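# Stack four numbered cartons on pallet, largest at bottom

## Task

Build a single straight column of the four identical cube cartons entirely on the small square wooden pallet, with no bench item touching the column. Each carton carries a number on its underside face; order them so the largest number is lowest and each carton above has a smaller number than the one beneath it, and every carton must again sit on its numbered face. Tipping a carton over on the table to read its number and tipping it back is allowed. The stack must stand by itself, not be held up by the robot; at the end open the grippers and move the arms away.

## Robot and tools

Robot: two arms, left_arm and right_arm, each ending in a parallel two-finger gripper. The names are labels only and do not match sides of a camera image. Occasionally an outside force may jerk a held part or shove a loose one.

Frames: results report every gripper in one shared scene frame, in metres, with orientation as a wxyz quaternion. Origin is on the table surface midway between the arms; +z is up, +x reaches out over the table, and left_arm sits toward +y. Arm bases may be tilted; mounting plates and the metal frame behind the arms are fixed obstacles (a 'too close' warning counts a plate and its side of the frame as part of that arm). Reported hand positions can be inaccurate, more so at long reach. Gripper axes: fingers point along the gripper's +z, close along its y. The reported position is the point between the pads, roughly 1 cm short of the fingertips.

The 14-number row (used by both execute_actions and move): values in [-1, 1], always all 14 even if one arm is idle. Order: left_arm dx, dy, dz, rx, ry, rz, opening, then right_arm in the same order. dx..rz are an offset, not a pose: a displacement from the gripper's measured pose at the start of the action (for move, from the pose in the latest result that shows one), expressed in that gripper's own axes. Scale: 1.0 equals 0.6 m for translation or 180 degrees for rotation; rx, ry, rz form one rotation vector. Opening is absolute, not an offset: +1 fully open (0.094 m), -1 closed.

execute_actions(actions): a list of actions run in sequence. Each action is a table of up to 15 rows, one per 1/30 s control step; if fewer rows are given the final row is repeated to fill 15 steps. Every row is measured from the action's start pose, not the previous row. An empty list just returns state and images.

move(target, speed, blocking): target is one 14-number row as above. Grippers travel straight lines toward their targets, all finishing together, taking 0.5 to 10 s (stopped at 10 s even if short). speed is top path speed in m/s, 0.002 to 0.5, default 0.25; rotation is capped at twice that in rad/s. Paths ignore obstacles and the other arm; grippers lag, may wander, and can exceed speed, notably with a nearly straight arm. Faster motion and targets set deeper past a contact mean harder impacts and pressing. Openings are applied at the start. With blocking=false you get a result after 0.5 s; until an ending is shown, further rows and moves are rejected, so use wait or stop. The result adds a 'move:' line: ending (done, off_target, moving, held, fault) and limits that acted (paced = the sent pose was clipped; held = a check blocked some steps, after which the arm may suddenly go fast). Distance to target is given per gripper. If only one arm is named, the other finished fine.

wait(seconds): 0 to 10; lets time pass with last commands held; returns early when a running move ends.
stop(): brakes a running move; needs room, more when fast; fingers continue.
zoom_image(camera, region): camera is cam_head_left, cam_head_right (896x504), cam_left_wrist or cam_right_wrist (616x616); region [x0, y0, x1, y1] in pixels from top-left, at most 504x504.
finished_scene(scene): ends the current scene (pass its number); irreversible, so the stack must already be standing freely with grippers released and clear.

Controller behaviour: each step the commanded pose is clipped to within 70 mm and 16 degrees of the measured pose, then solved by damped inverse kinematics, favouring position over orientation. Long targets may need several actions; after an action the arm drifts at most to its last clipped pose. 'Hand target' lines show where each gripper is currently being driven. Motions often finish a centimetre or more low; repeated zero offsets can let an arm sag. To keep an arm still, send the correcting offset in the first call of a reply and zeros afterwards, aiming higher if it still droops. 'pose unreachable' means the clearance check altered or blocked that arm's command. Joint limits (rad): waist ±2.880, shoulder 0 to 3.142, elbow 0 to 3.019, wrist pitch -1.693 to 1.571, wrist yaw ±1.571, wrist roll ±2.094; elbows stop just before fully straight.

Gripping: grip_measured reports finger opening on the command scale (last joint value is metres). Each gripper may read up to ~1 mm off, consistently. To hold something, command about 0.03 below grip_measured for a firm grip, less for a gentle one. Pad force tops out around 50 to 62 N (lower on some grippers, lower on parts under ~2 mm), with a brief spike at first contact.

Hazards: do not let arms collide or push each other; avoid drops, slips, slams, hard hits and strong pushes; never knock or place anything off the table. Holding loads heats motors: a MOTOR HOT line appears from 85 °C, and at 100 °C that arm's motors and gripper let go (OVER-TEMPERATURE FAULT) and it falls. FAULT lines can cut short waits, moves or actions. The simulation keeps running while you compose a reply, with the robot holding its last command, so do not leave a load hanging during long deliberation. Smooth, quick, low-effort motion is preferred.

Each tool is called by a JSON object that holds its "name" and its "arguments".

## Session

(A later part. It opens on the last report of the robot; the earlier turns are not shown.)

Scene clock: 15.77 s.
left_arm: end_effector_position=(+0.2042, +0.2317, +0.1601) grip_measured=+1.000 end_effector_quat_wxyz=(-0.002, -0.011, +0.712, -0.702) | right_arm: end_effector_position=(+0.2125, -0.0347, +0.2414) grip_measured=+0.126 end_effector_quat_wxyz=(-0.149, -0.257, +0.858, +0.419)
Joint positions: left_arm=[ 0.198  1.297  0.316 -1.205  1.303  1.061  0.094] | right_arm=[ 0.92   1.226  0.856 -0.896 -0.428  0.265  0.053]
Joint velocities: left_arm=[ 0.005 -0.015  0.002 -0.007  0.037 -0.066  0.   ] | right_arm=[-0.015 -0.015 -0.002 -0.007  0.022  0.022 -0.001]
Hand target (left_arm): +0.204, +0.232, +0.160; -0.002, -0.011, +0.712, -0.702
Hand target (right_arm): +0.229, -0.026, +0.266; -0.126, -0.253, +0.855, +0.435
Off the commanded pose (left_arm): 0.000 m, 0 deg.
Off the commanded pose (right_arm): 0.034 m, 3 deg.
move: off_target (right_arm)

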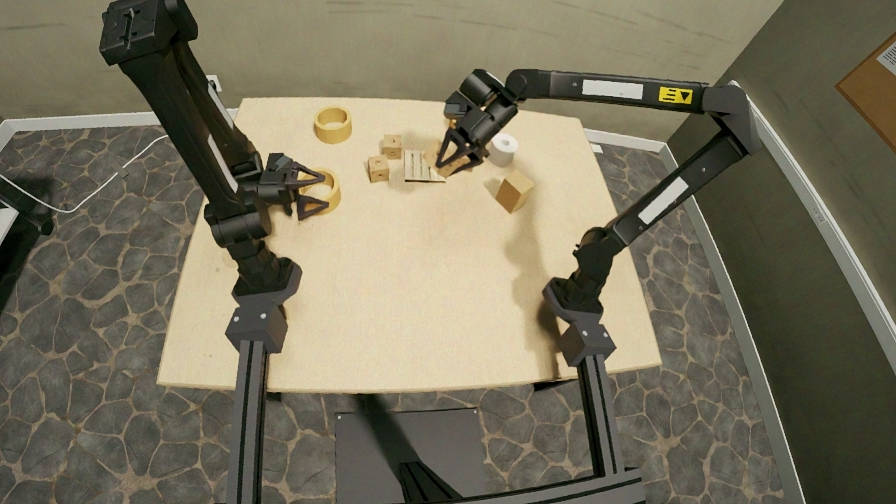

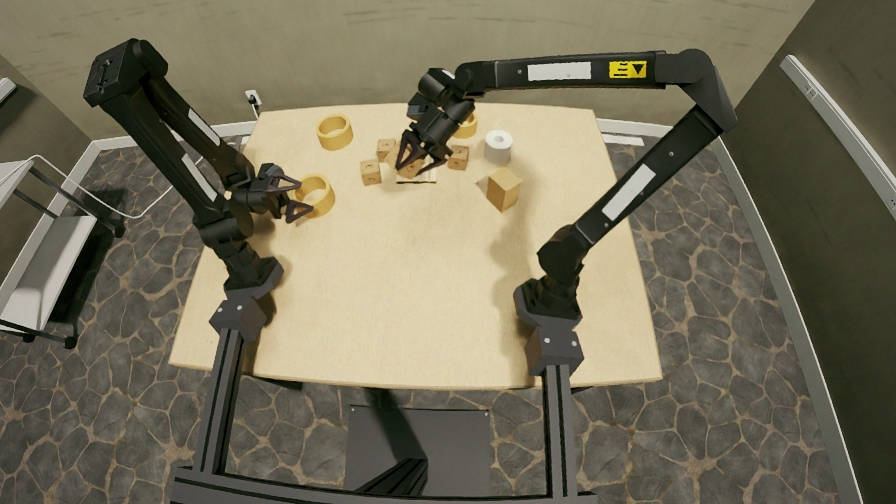

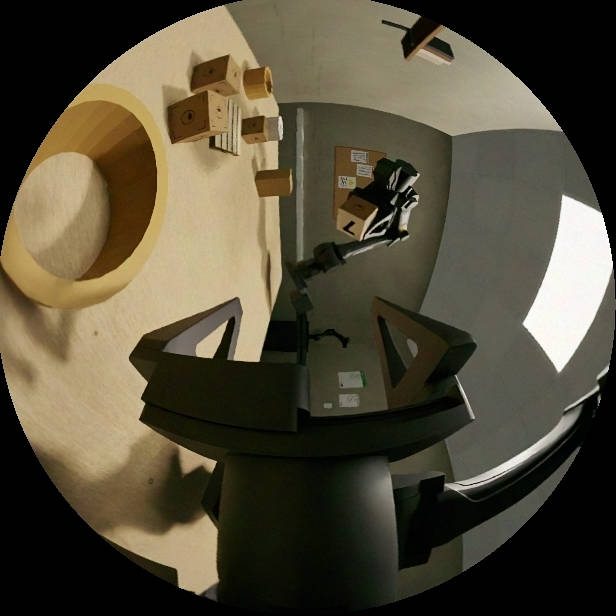

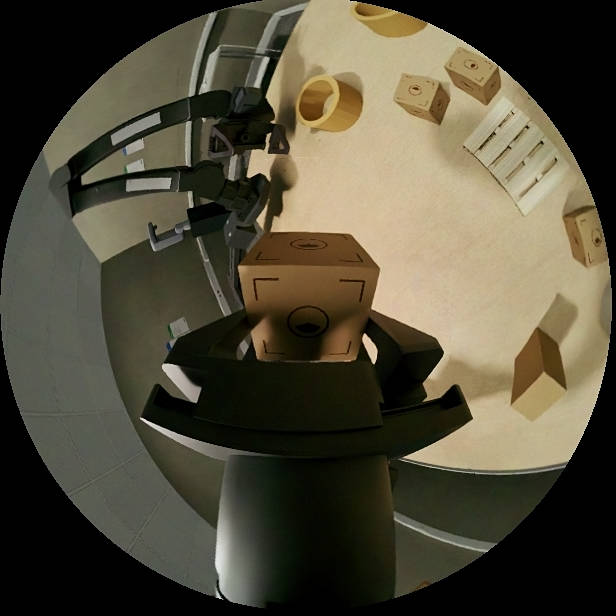

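{"name": "move", "arguments": {"target": [0,0,0,0,0,0,1,0.028,-0.233,0.107,0.28,-0.0995,0.172,0.08]}}

{"name": "move", "arguments": {"target": [0,0,0,0,0,0,1,0,0,0.13,0,0,0,0.08], "speed": 0.1}}

Scene clock: 18.83 s.
left_arm: end_effector_position=(+0.2042, +0.2317, +0.1601) grip_measured=+1.000 end_effector_quat_wxyz=(-0.002, -0.011, +0.712, -0.702) | right_arm: end_effector_position=(+0.2146, -0.0854, +0.0884) grip_measured=+0.126 end_effector_quat_wxyz=(-0.004, +0.000, +1.000, -0.004)
Joint positions: left_arm=[ 0.198  1.297  0.316 -1.205  1.303  1.061  0.094] | right_arm=[ 1.06   1.506  0.762 -0.803  0.484  1.016  0.053]
Joint velocities: left_arm=[-0.005 -0.005 -0.002  0.012  0.022  0.007  0.   ] | right_arm=[-0.005 -0.005 -0.007  0.022 -0.007  0.066 -0.001]
Hand target (left_arm): +0.204, +0.232, +0.160; -0.002, -0.011, +0.712, -0.702
Hand target (right_arm): +0.214, -0.078, +0.091; -0.002, +0.001, +1.000, -0.003
Off the commanded pose (left_arm): 0.000 m, 0 deg.
Off the commanded pose (right_arm): 0.011 m, 1 deg.
move: off_target (right_arm)

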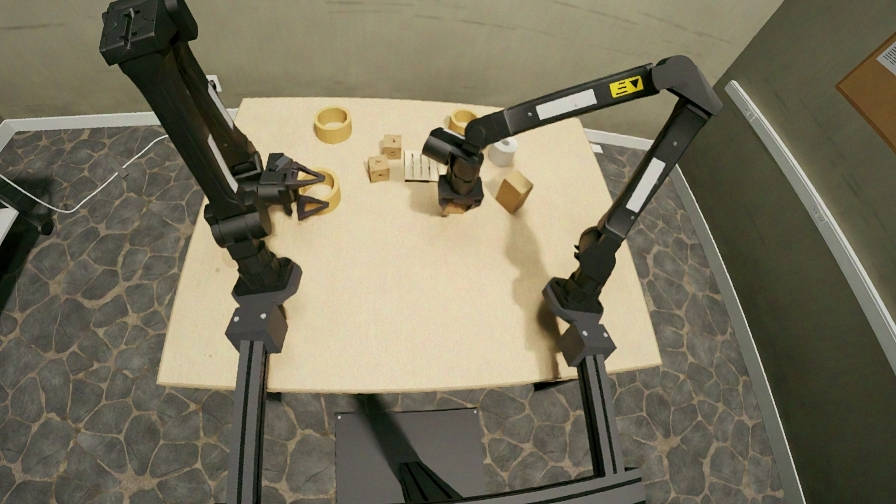

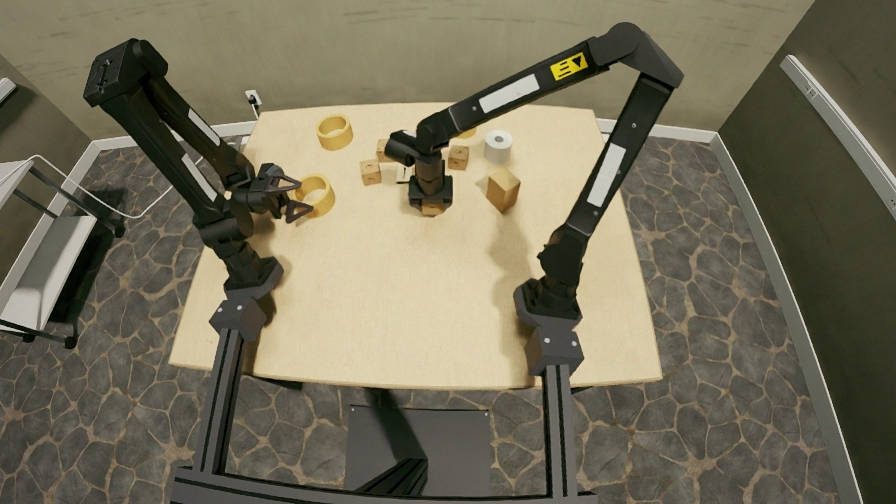

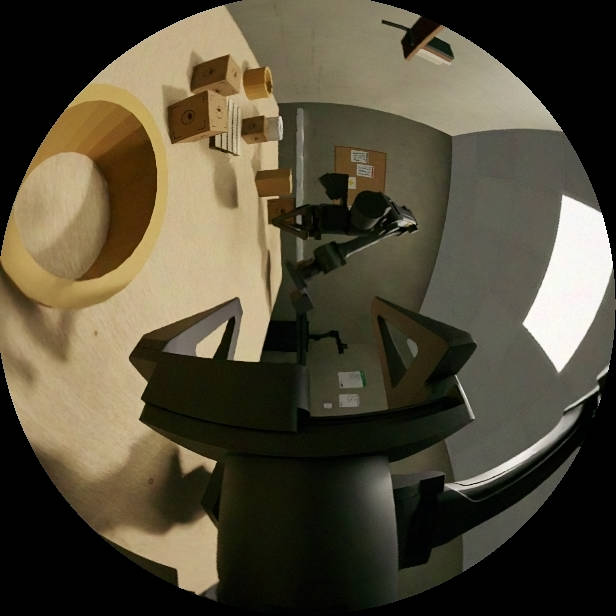

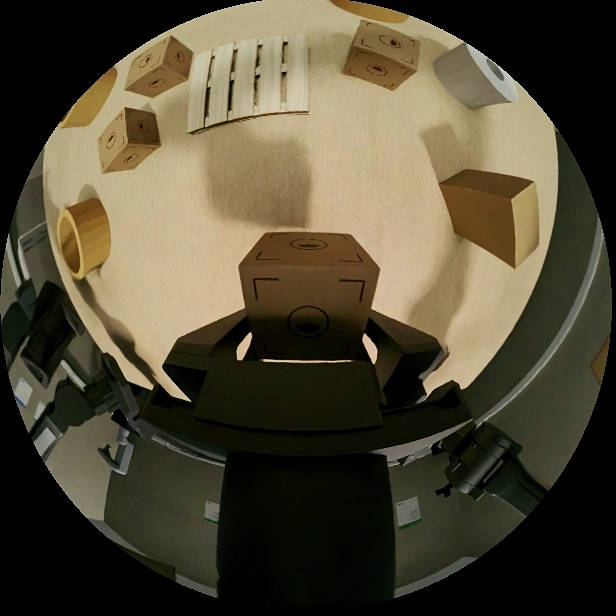

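Scene clock: 19.97 s.
left_arm: end_effector_position=(+0.2042, +0.2317, +0.1601) grip_measured=+1.000 end_effector_quat_wxyz=(-0.002, -0.011, +0.712, -0.702) | right_arm: end_effector_position=(+0.2177, -0.0813, +0.0191) grip_measured=+0.126 end_effector_quat_wxyz=(+0.001, +0.006, +1.000, +0.003)
Joint positions: left_arm=[ 0.198  1.297  0.316 -1.205  1.303  1.061  0.094] | right_arm=[ 0.968  1.657  0.716 -0.535  0.478  0.914  0.053]
Joint velocities: left_arm=[ 0.015 -0.005 -0.007  0.007 -0.022 -0.125  0.   ] | right_arm=[ 0.005 -0.015  0.002  0.007  0.007 -0.095  0.002]
Hand target (left_arm): +0.204, +0.232, +0.160; -0.002, -0.011, +0.712, -0.702
Hand target (right_arm): +0.215, -0.086, +0.012; -0.004, +0.000, +1.000, -0.003
Off the commanded pose (left_arm): 0.000 m, 0 deg.
Off the commanded pose (right_arm): 0.011 m, 1 deg.
move: off_target (right_arm)

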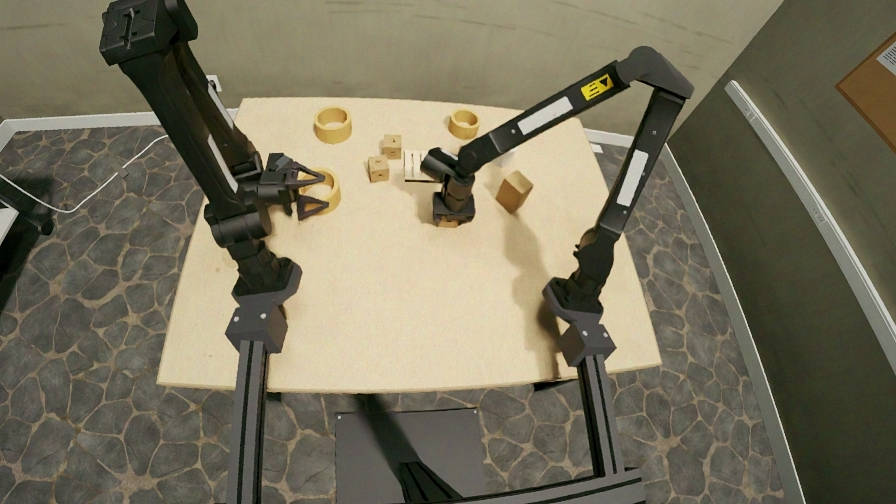

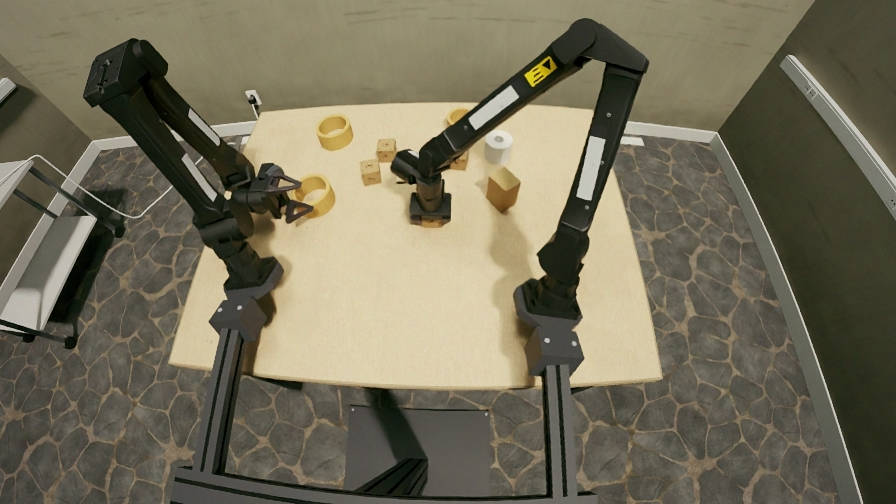

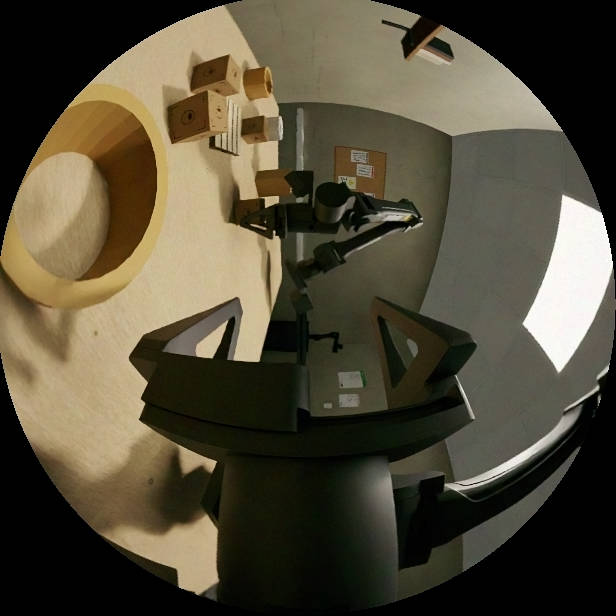

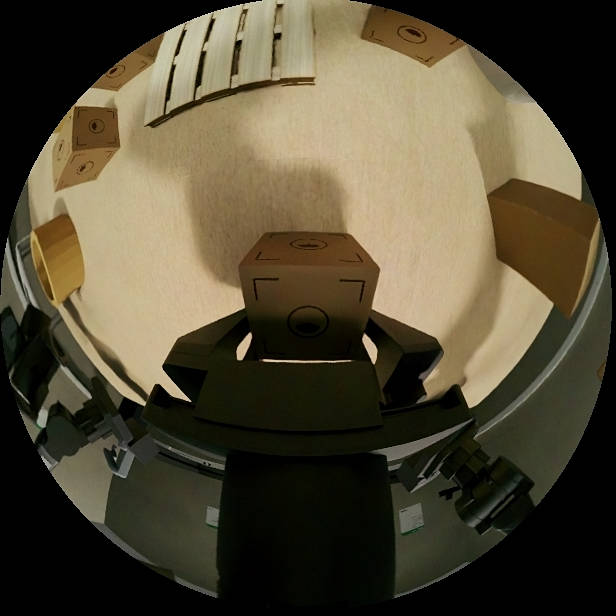

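{"name": "execute_actions", "arguments": {"actions": [[[0,0,0,0,0,0,1,0,0,0.006,0,0,0,1]],[[0,0,0,0,0,0,1,0,0,-0.03,0,0,0,1],[0,0,0,0,0,0,1,0,0,-0.06,0,0,0,1],[0,0,0,0,0,0,1,0,0,-0.1,0,0,0,1]],[[0,0,0,0,0,0,1,0,0,-0.06,0,0,0,1]]]}}

{"name": "move", "arguments": {"target": [0,0,0,0,0,0,1,-0.34,-0.13,0,0,0,0.07,1]}}

Scene clock: 21.67 s.
left_arm: end_effector_position=(+0.2042, +0.2317, +0.1601) grip_measured=+1.000 end_effector_quat_wxyz=(-0.002, -0.011, +0.712, -0.702) | right_arm: end_effector_position=(+0.1980, -0.1022, +0.0978) grip_measured=+1.000 end_effector_quat_wxyz=(-0.011, -0.018, +1.000, -0.016)
Joint positions: left_arm=[ 0.198  1.297  0.316 -1.205  1.303  1.061  0.094] | right_arm=[ 1.087  1.457  0.726 -0.859  0.484  1.025  0.094]
Joint velocities: left_arm=[ 0.005 -0.005 -0.022 -0.007 -0.037  0.007  0.   ] | right_arm=[-0.005  0.005  0.012 -0.012  0.007  0.051  0.   ]
Hand target (left_arm): +0.204, +0.232, +0.160; -0.002, -0.011, +0.712, -0.702
Hand target (right_arm): +0.208, -0.090, +0.109; -0.002, -0.006, +1.000, -0.002
Off the commanded pose (left_arm): 0.000 m, 0 deg.
Off the commanded pose (right_arm): 0.020 m, 2 deg.

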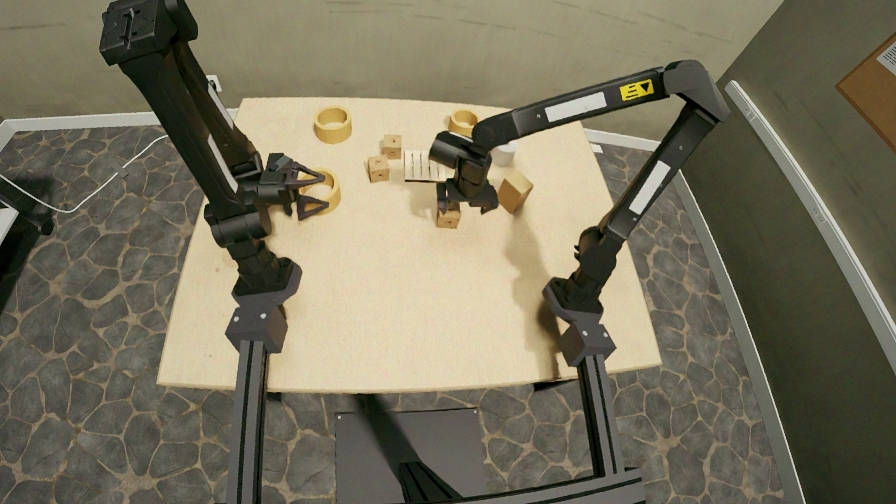

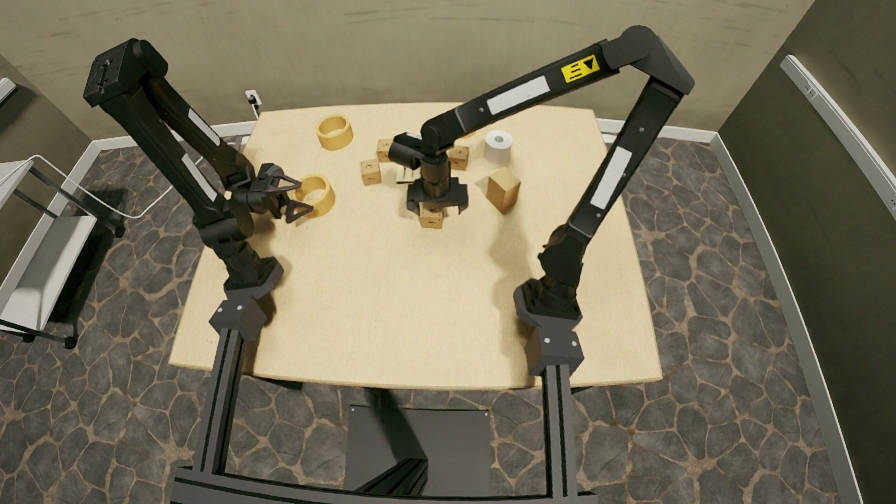

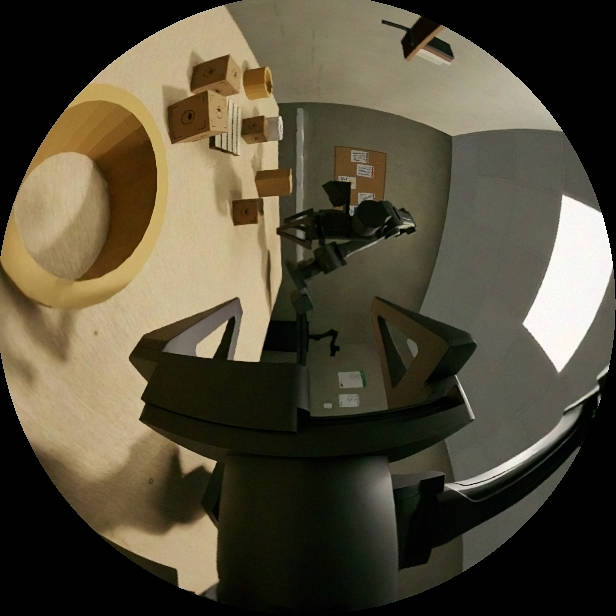

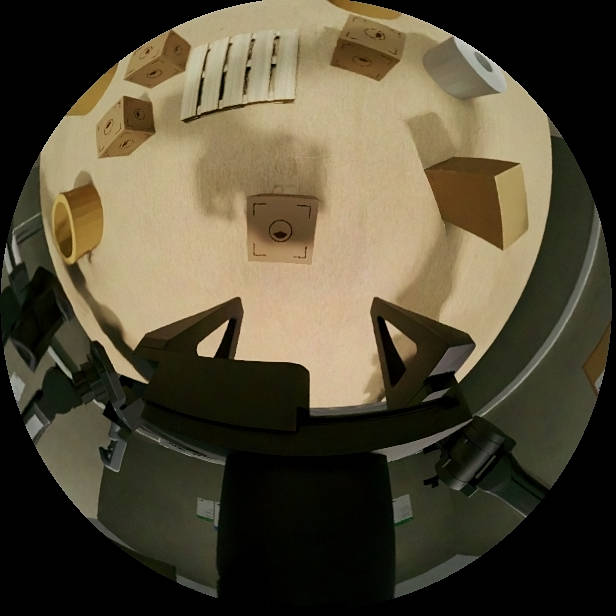

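Scene clock: 23.20 s.
left_arm: end_effector_position=(+0.2042, +0.2317, +0.1601) grip_measured=+1.000 end_effector_quat_wxyz=(-0.002, -0.011, +0.712, -0.702) | right_arm: end_effector_position=(+0.3944, -0.1749, +0.1012) grip_measured=+1.000 end_effector_quat_wxyz=(-0.008, +0.098, +0.995, -0.010)
Joint positions: left_arm=[ 0.198  1.297  0.316 -1.205  1.303  1.061  0.094] | right_arm=[ 0.623  1.439  1.017 -0.922  0.429  0.736  0.094]
Joint velocities: left_arm=[ 0.005  0.005  0.012  0.017 -0.037 -0.051  0.   ] | right_arm=[ 0.005 -0.015 -0.007 -0.007 -0.007  0.081  0.   ]
Hand target (left_arm): +0.204, +0.232, +0.160; -0.002, -0.011, +0.712, -0.702
Hand target (right_arm): +0.403, -0.171, +0.100; -0.009, +0.093, +0.996, -0.011
Off the commanded pose (left_arm): 0.000 m, 0 deg.
Off the commanded pose (right_arm): 0.012 m, 1 deg.
move: off_target (right_arm)

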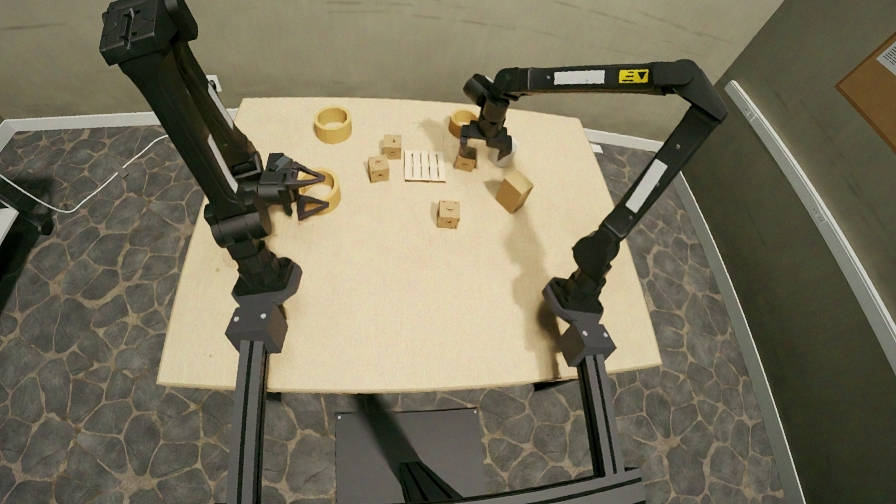

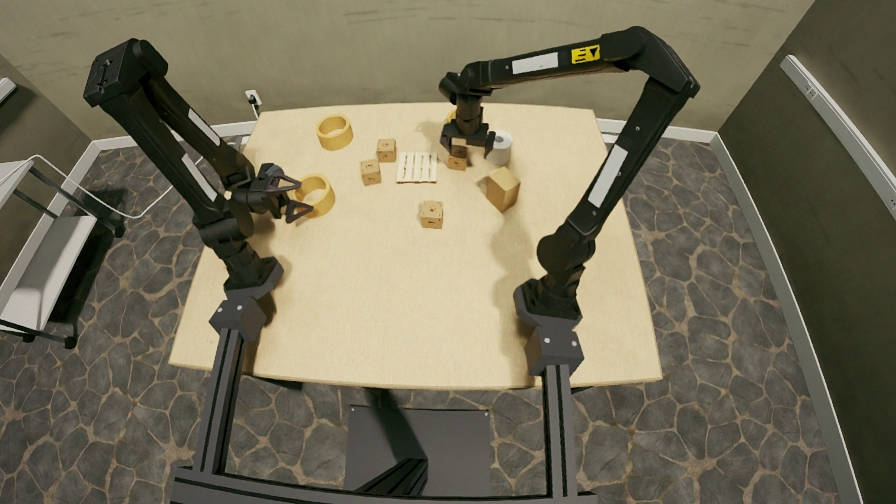

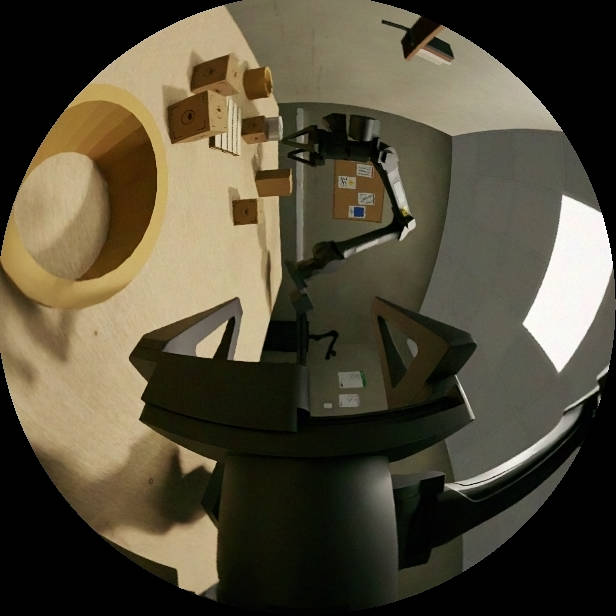

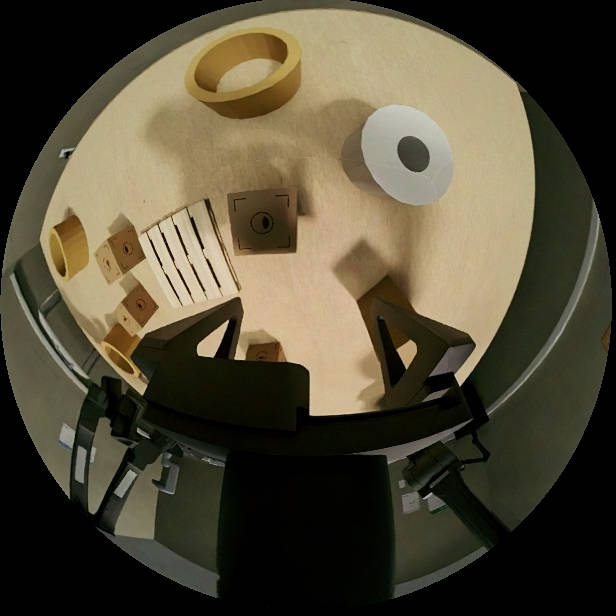

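{"name": "move", "arguments": {"target": [0,0,0,0,0,0,1,-0.055,0.058,0.06,0,0,0,1], "speed": 0.1}}

Scene clock: 24.40 s.
left_arm: end_effector_position=(+0.2042, +0.2317, +0.1601) grip_measured=+1.000 end_effector_quat_wxyz=(-0.002, -0.011, +0.712, -0.702) | right_arm: end_effector_position=(+0.4160, -0.1510, +0.0671) grip_measured=+1.000 end_effector_quat_wxyz=(-0.014, +0.094, +0.995, -0.014)
Joint positions: left_arm=[ 0.198  1.297  0.316 -1.205  1.303  1.061  0.094] | right_arm=[ 0.611  1.573  1.093 -0.875  0.425  0.721  0.094]
Joint velocities: left_arm=[-0.005 -0.015  0.002 -0.012  0.007  0.022  0.   ] | right_arm=[-0.024 -0.005 -0.002 -0.017  0.007 -0.007  0.   ]
Hand target (left_arm): +0.204, +0.232, +0.160; -0.002, -0.011, +0.712, -0.702
Hand target (right_arm): +0.433, -0.149, +0.065; -0.007, +0.098, +0.995, -0.010
Off the commanded pose (left_arm): 0.000 m, 0 deg.
Off the commanded pose (right_arm): 0.017 m, 1 deg.
move: off_target (right_arm)

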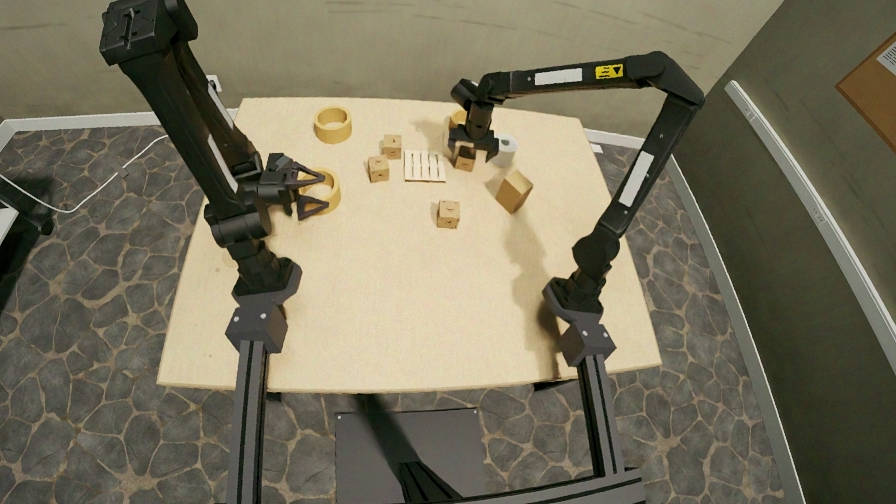

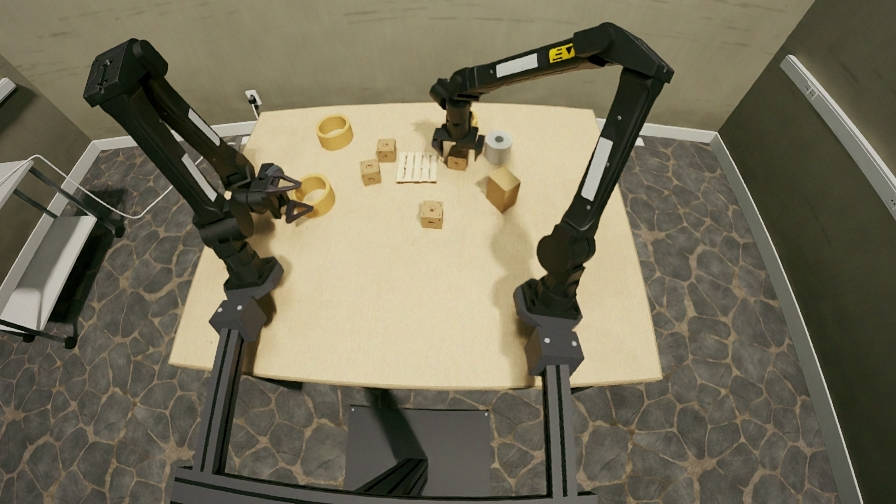

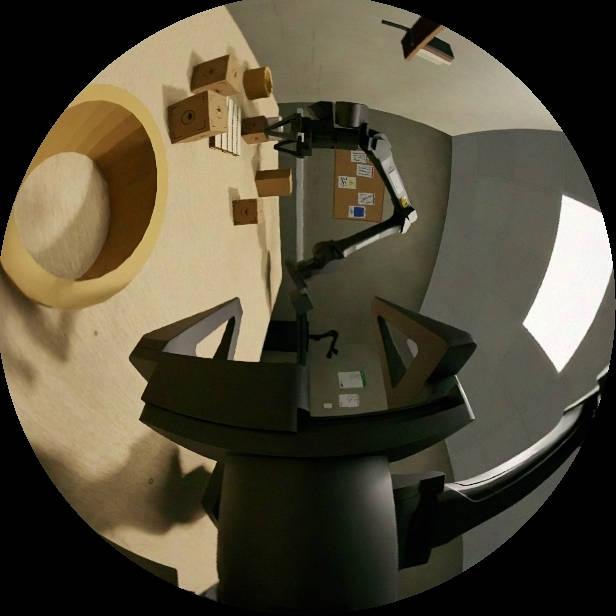

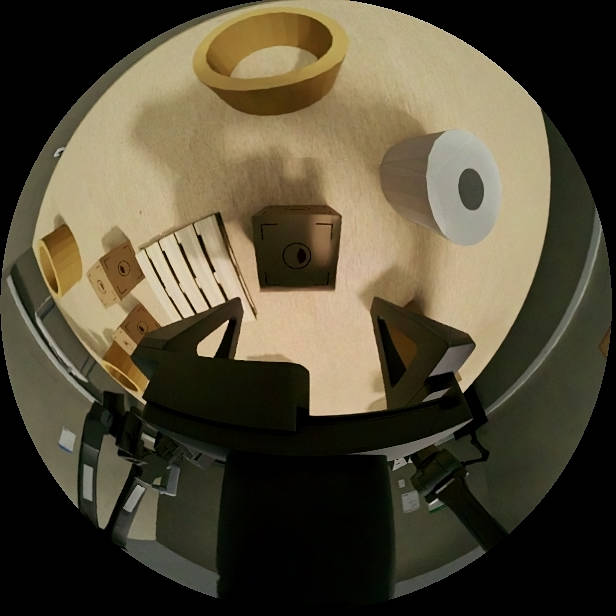

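{"name": "move", "arguments": {"target": [0,0,0,0,0,0,1,-0.05,0.02,0.0,0,0,0,1], "speed": 0.1}}

{"name": "move", "arguments": {"target": [0,0,0,0,0,0,1,0,0,0.085,0,0,0,1], "speed": 0.1}}

Scene clock: 25.37 s.
left_arm: end_effector_position=(+0.2042, +0.2317, +0.1601) grip_measured=+1.000 end_effector_quat_wxyz=(-0.002, -0.011, +0.712, -0.702) | right_arm: end_effector_position=(+0.4354, -0.1453, +0.0718) grip_measured=+1.000 end_effector_quat_wxyz=(-0.012, +0.094, +0.995, -0.011)
Joint positions: left_arm=[ 0.198  1.297  0.316 -1.205  1.303  1.061  0.094] | right_arm=[ 0.606  1.598  1.155 -0.902  0.422  0.713  0.094]
Joint velocities: left_arm=[ 0.005 -0.005  0.007 -0.002 -0.037  0.066  0.   ] | right_arm=[-0.005 -0.005  0.007 -0.017 -0.022  0.022  0.   ]
Hand target (left_arm): +0.204, +0.232, +0.160; -0.002, -0.011, +0.712, -0.702
Hand target (right_arm): +0.448, -0.145, +0.067; -0.013, +0.095, +0.995, -0.013
Off the commanded pose (left_arm): 0.000 m, 0 deg.
Off the commanded pose (right_arm): 0.014 m, 0 deg.
move: off_target (right_arm)

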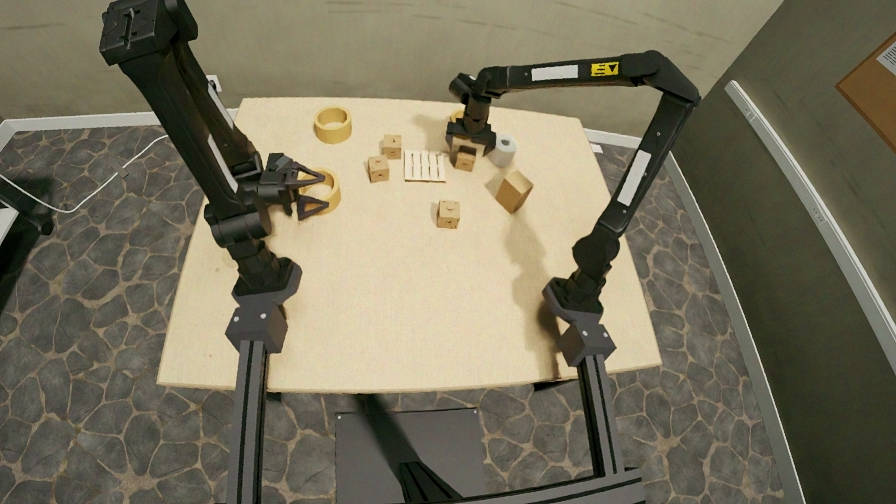

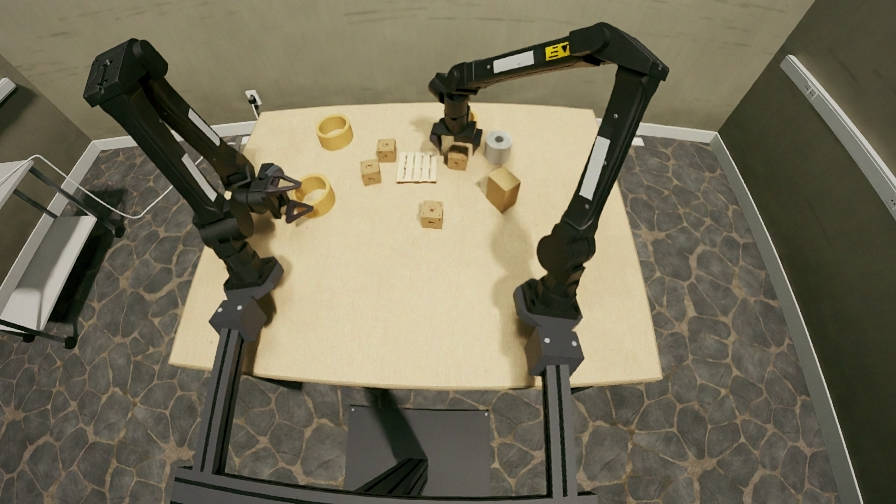

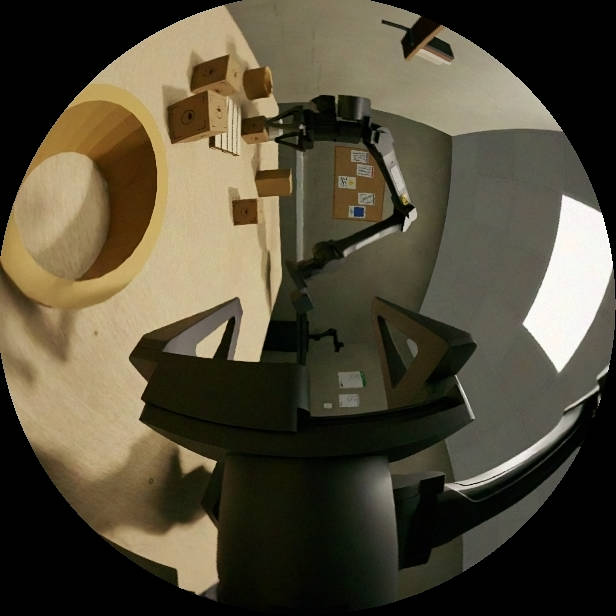

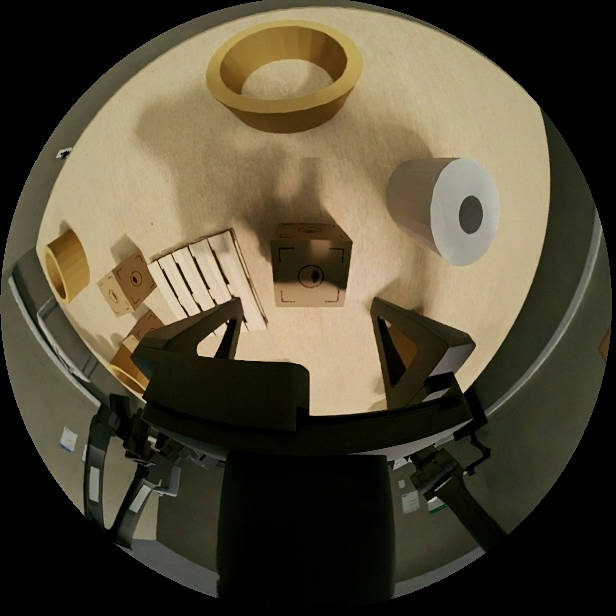

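Scene clock: 26.27 s.
left_arm: end_effector_position=(+0.2042, +0.2317, +0.1601) grip_measured=+1.000 end_effector_quat_wxyz=(-0.002, -0.011, +0.712, -0.702) | right_arm: end_effector_position=(+0.4383, -0.1429, +0.0332) grip_measured=+1.000 end_effector_quat_wxyz=(-0.004, +0.100, +0.995, -0.005)
Joint positions: left_arm=[ 0.198  1.297  0.316 -1.205  1.303  1.061  0.094] | right_arm=[ 0.574  1.658  1.128 -0.779  0.412  0.68   0.094]
Joint velocities: left_arm=[-0.005  0.005 -0.002 -0.002 -0.022 -0.007  0.   ] | right_arm=[-0.024 -0.005  0.002  0.007 -0.051  0.022  0.   ]
Hand target (left_arm): +0.204, +0.232, +0.160; -0.002, -0.011, +0.712, -0.702
Hand target (right_arm): +0.435, -0.147, +0.022; -0.012, +0.095, +0.995, -0.011
Off the commanded pose (left_arm): 0.000 m, 0 deg.
Off the commanded pose (right_arm): 0.014 m, 1 deg.
move: off_target (right_arm)

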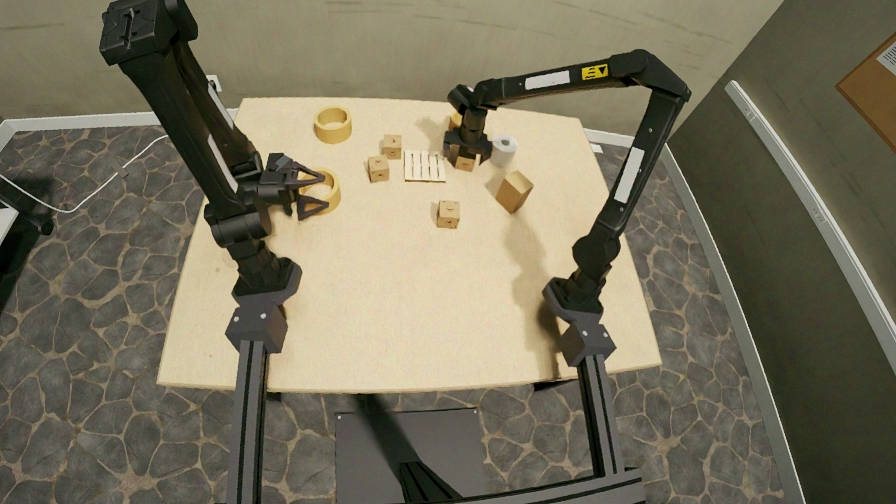

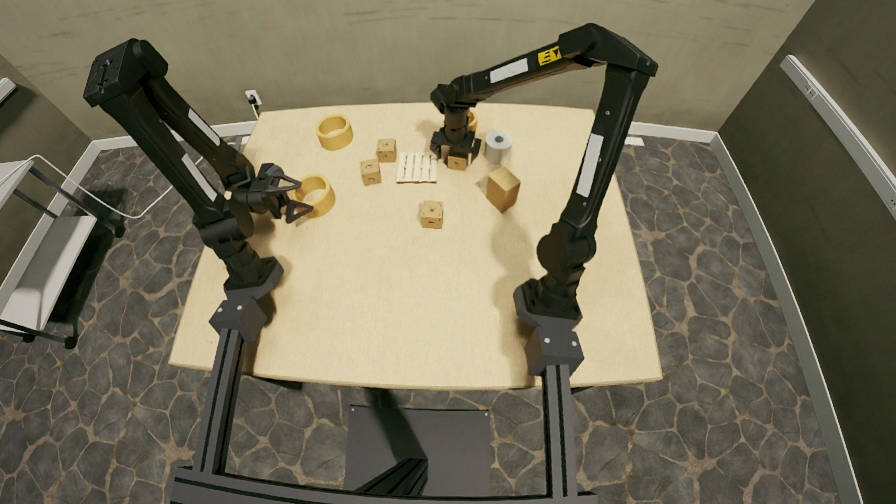

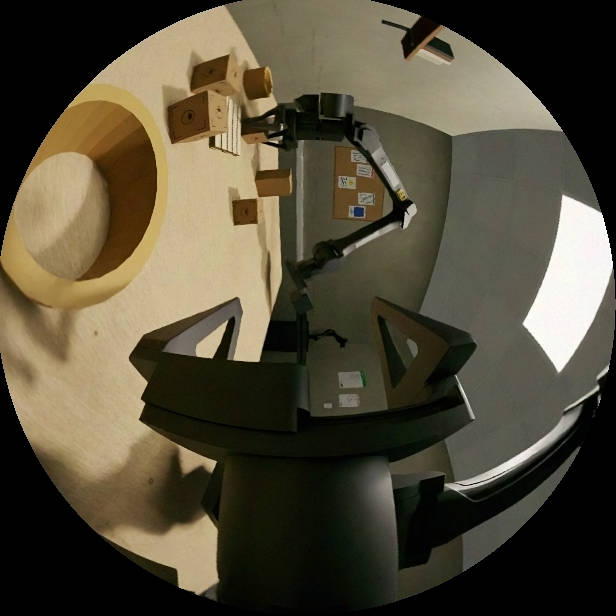

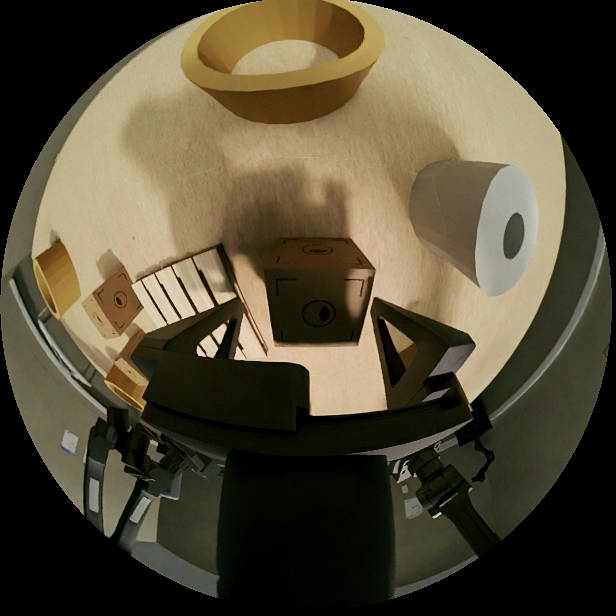

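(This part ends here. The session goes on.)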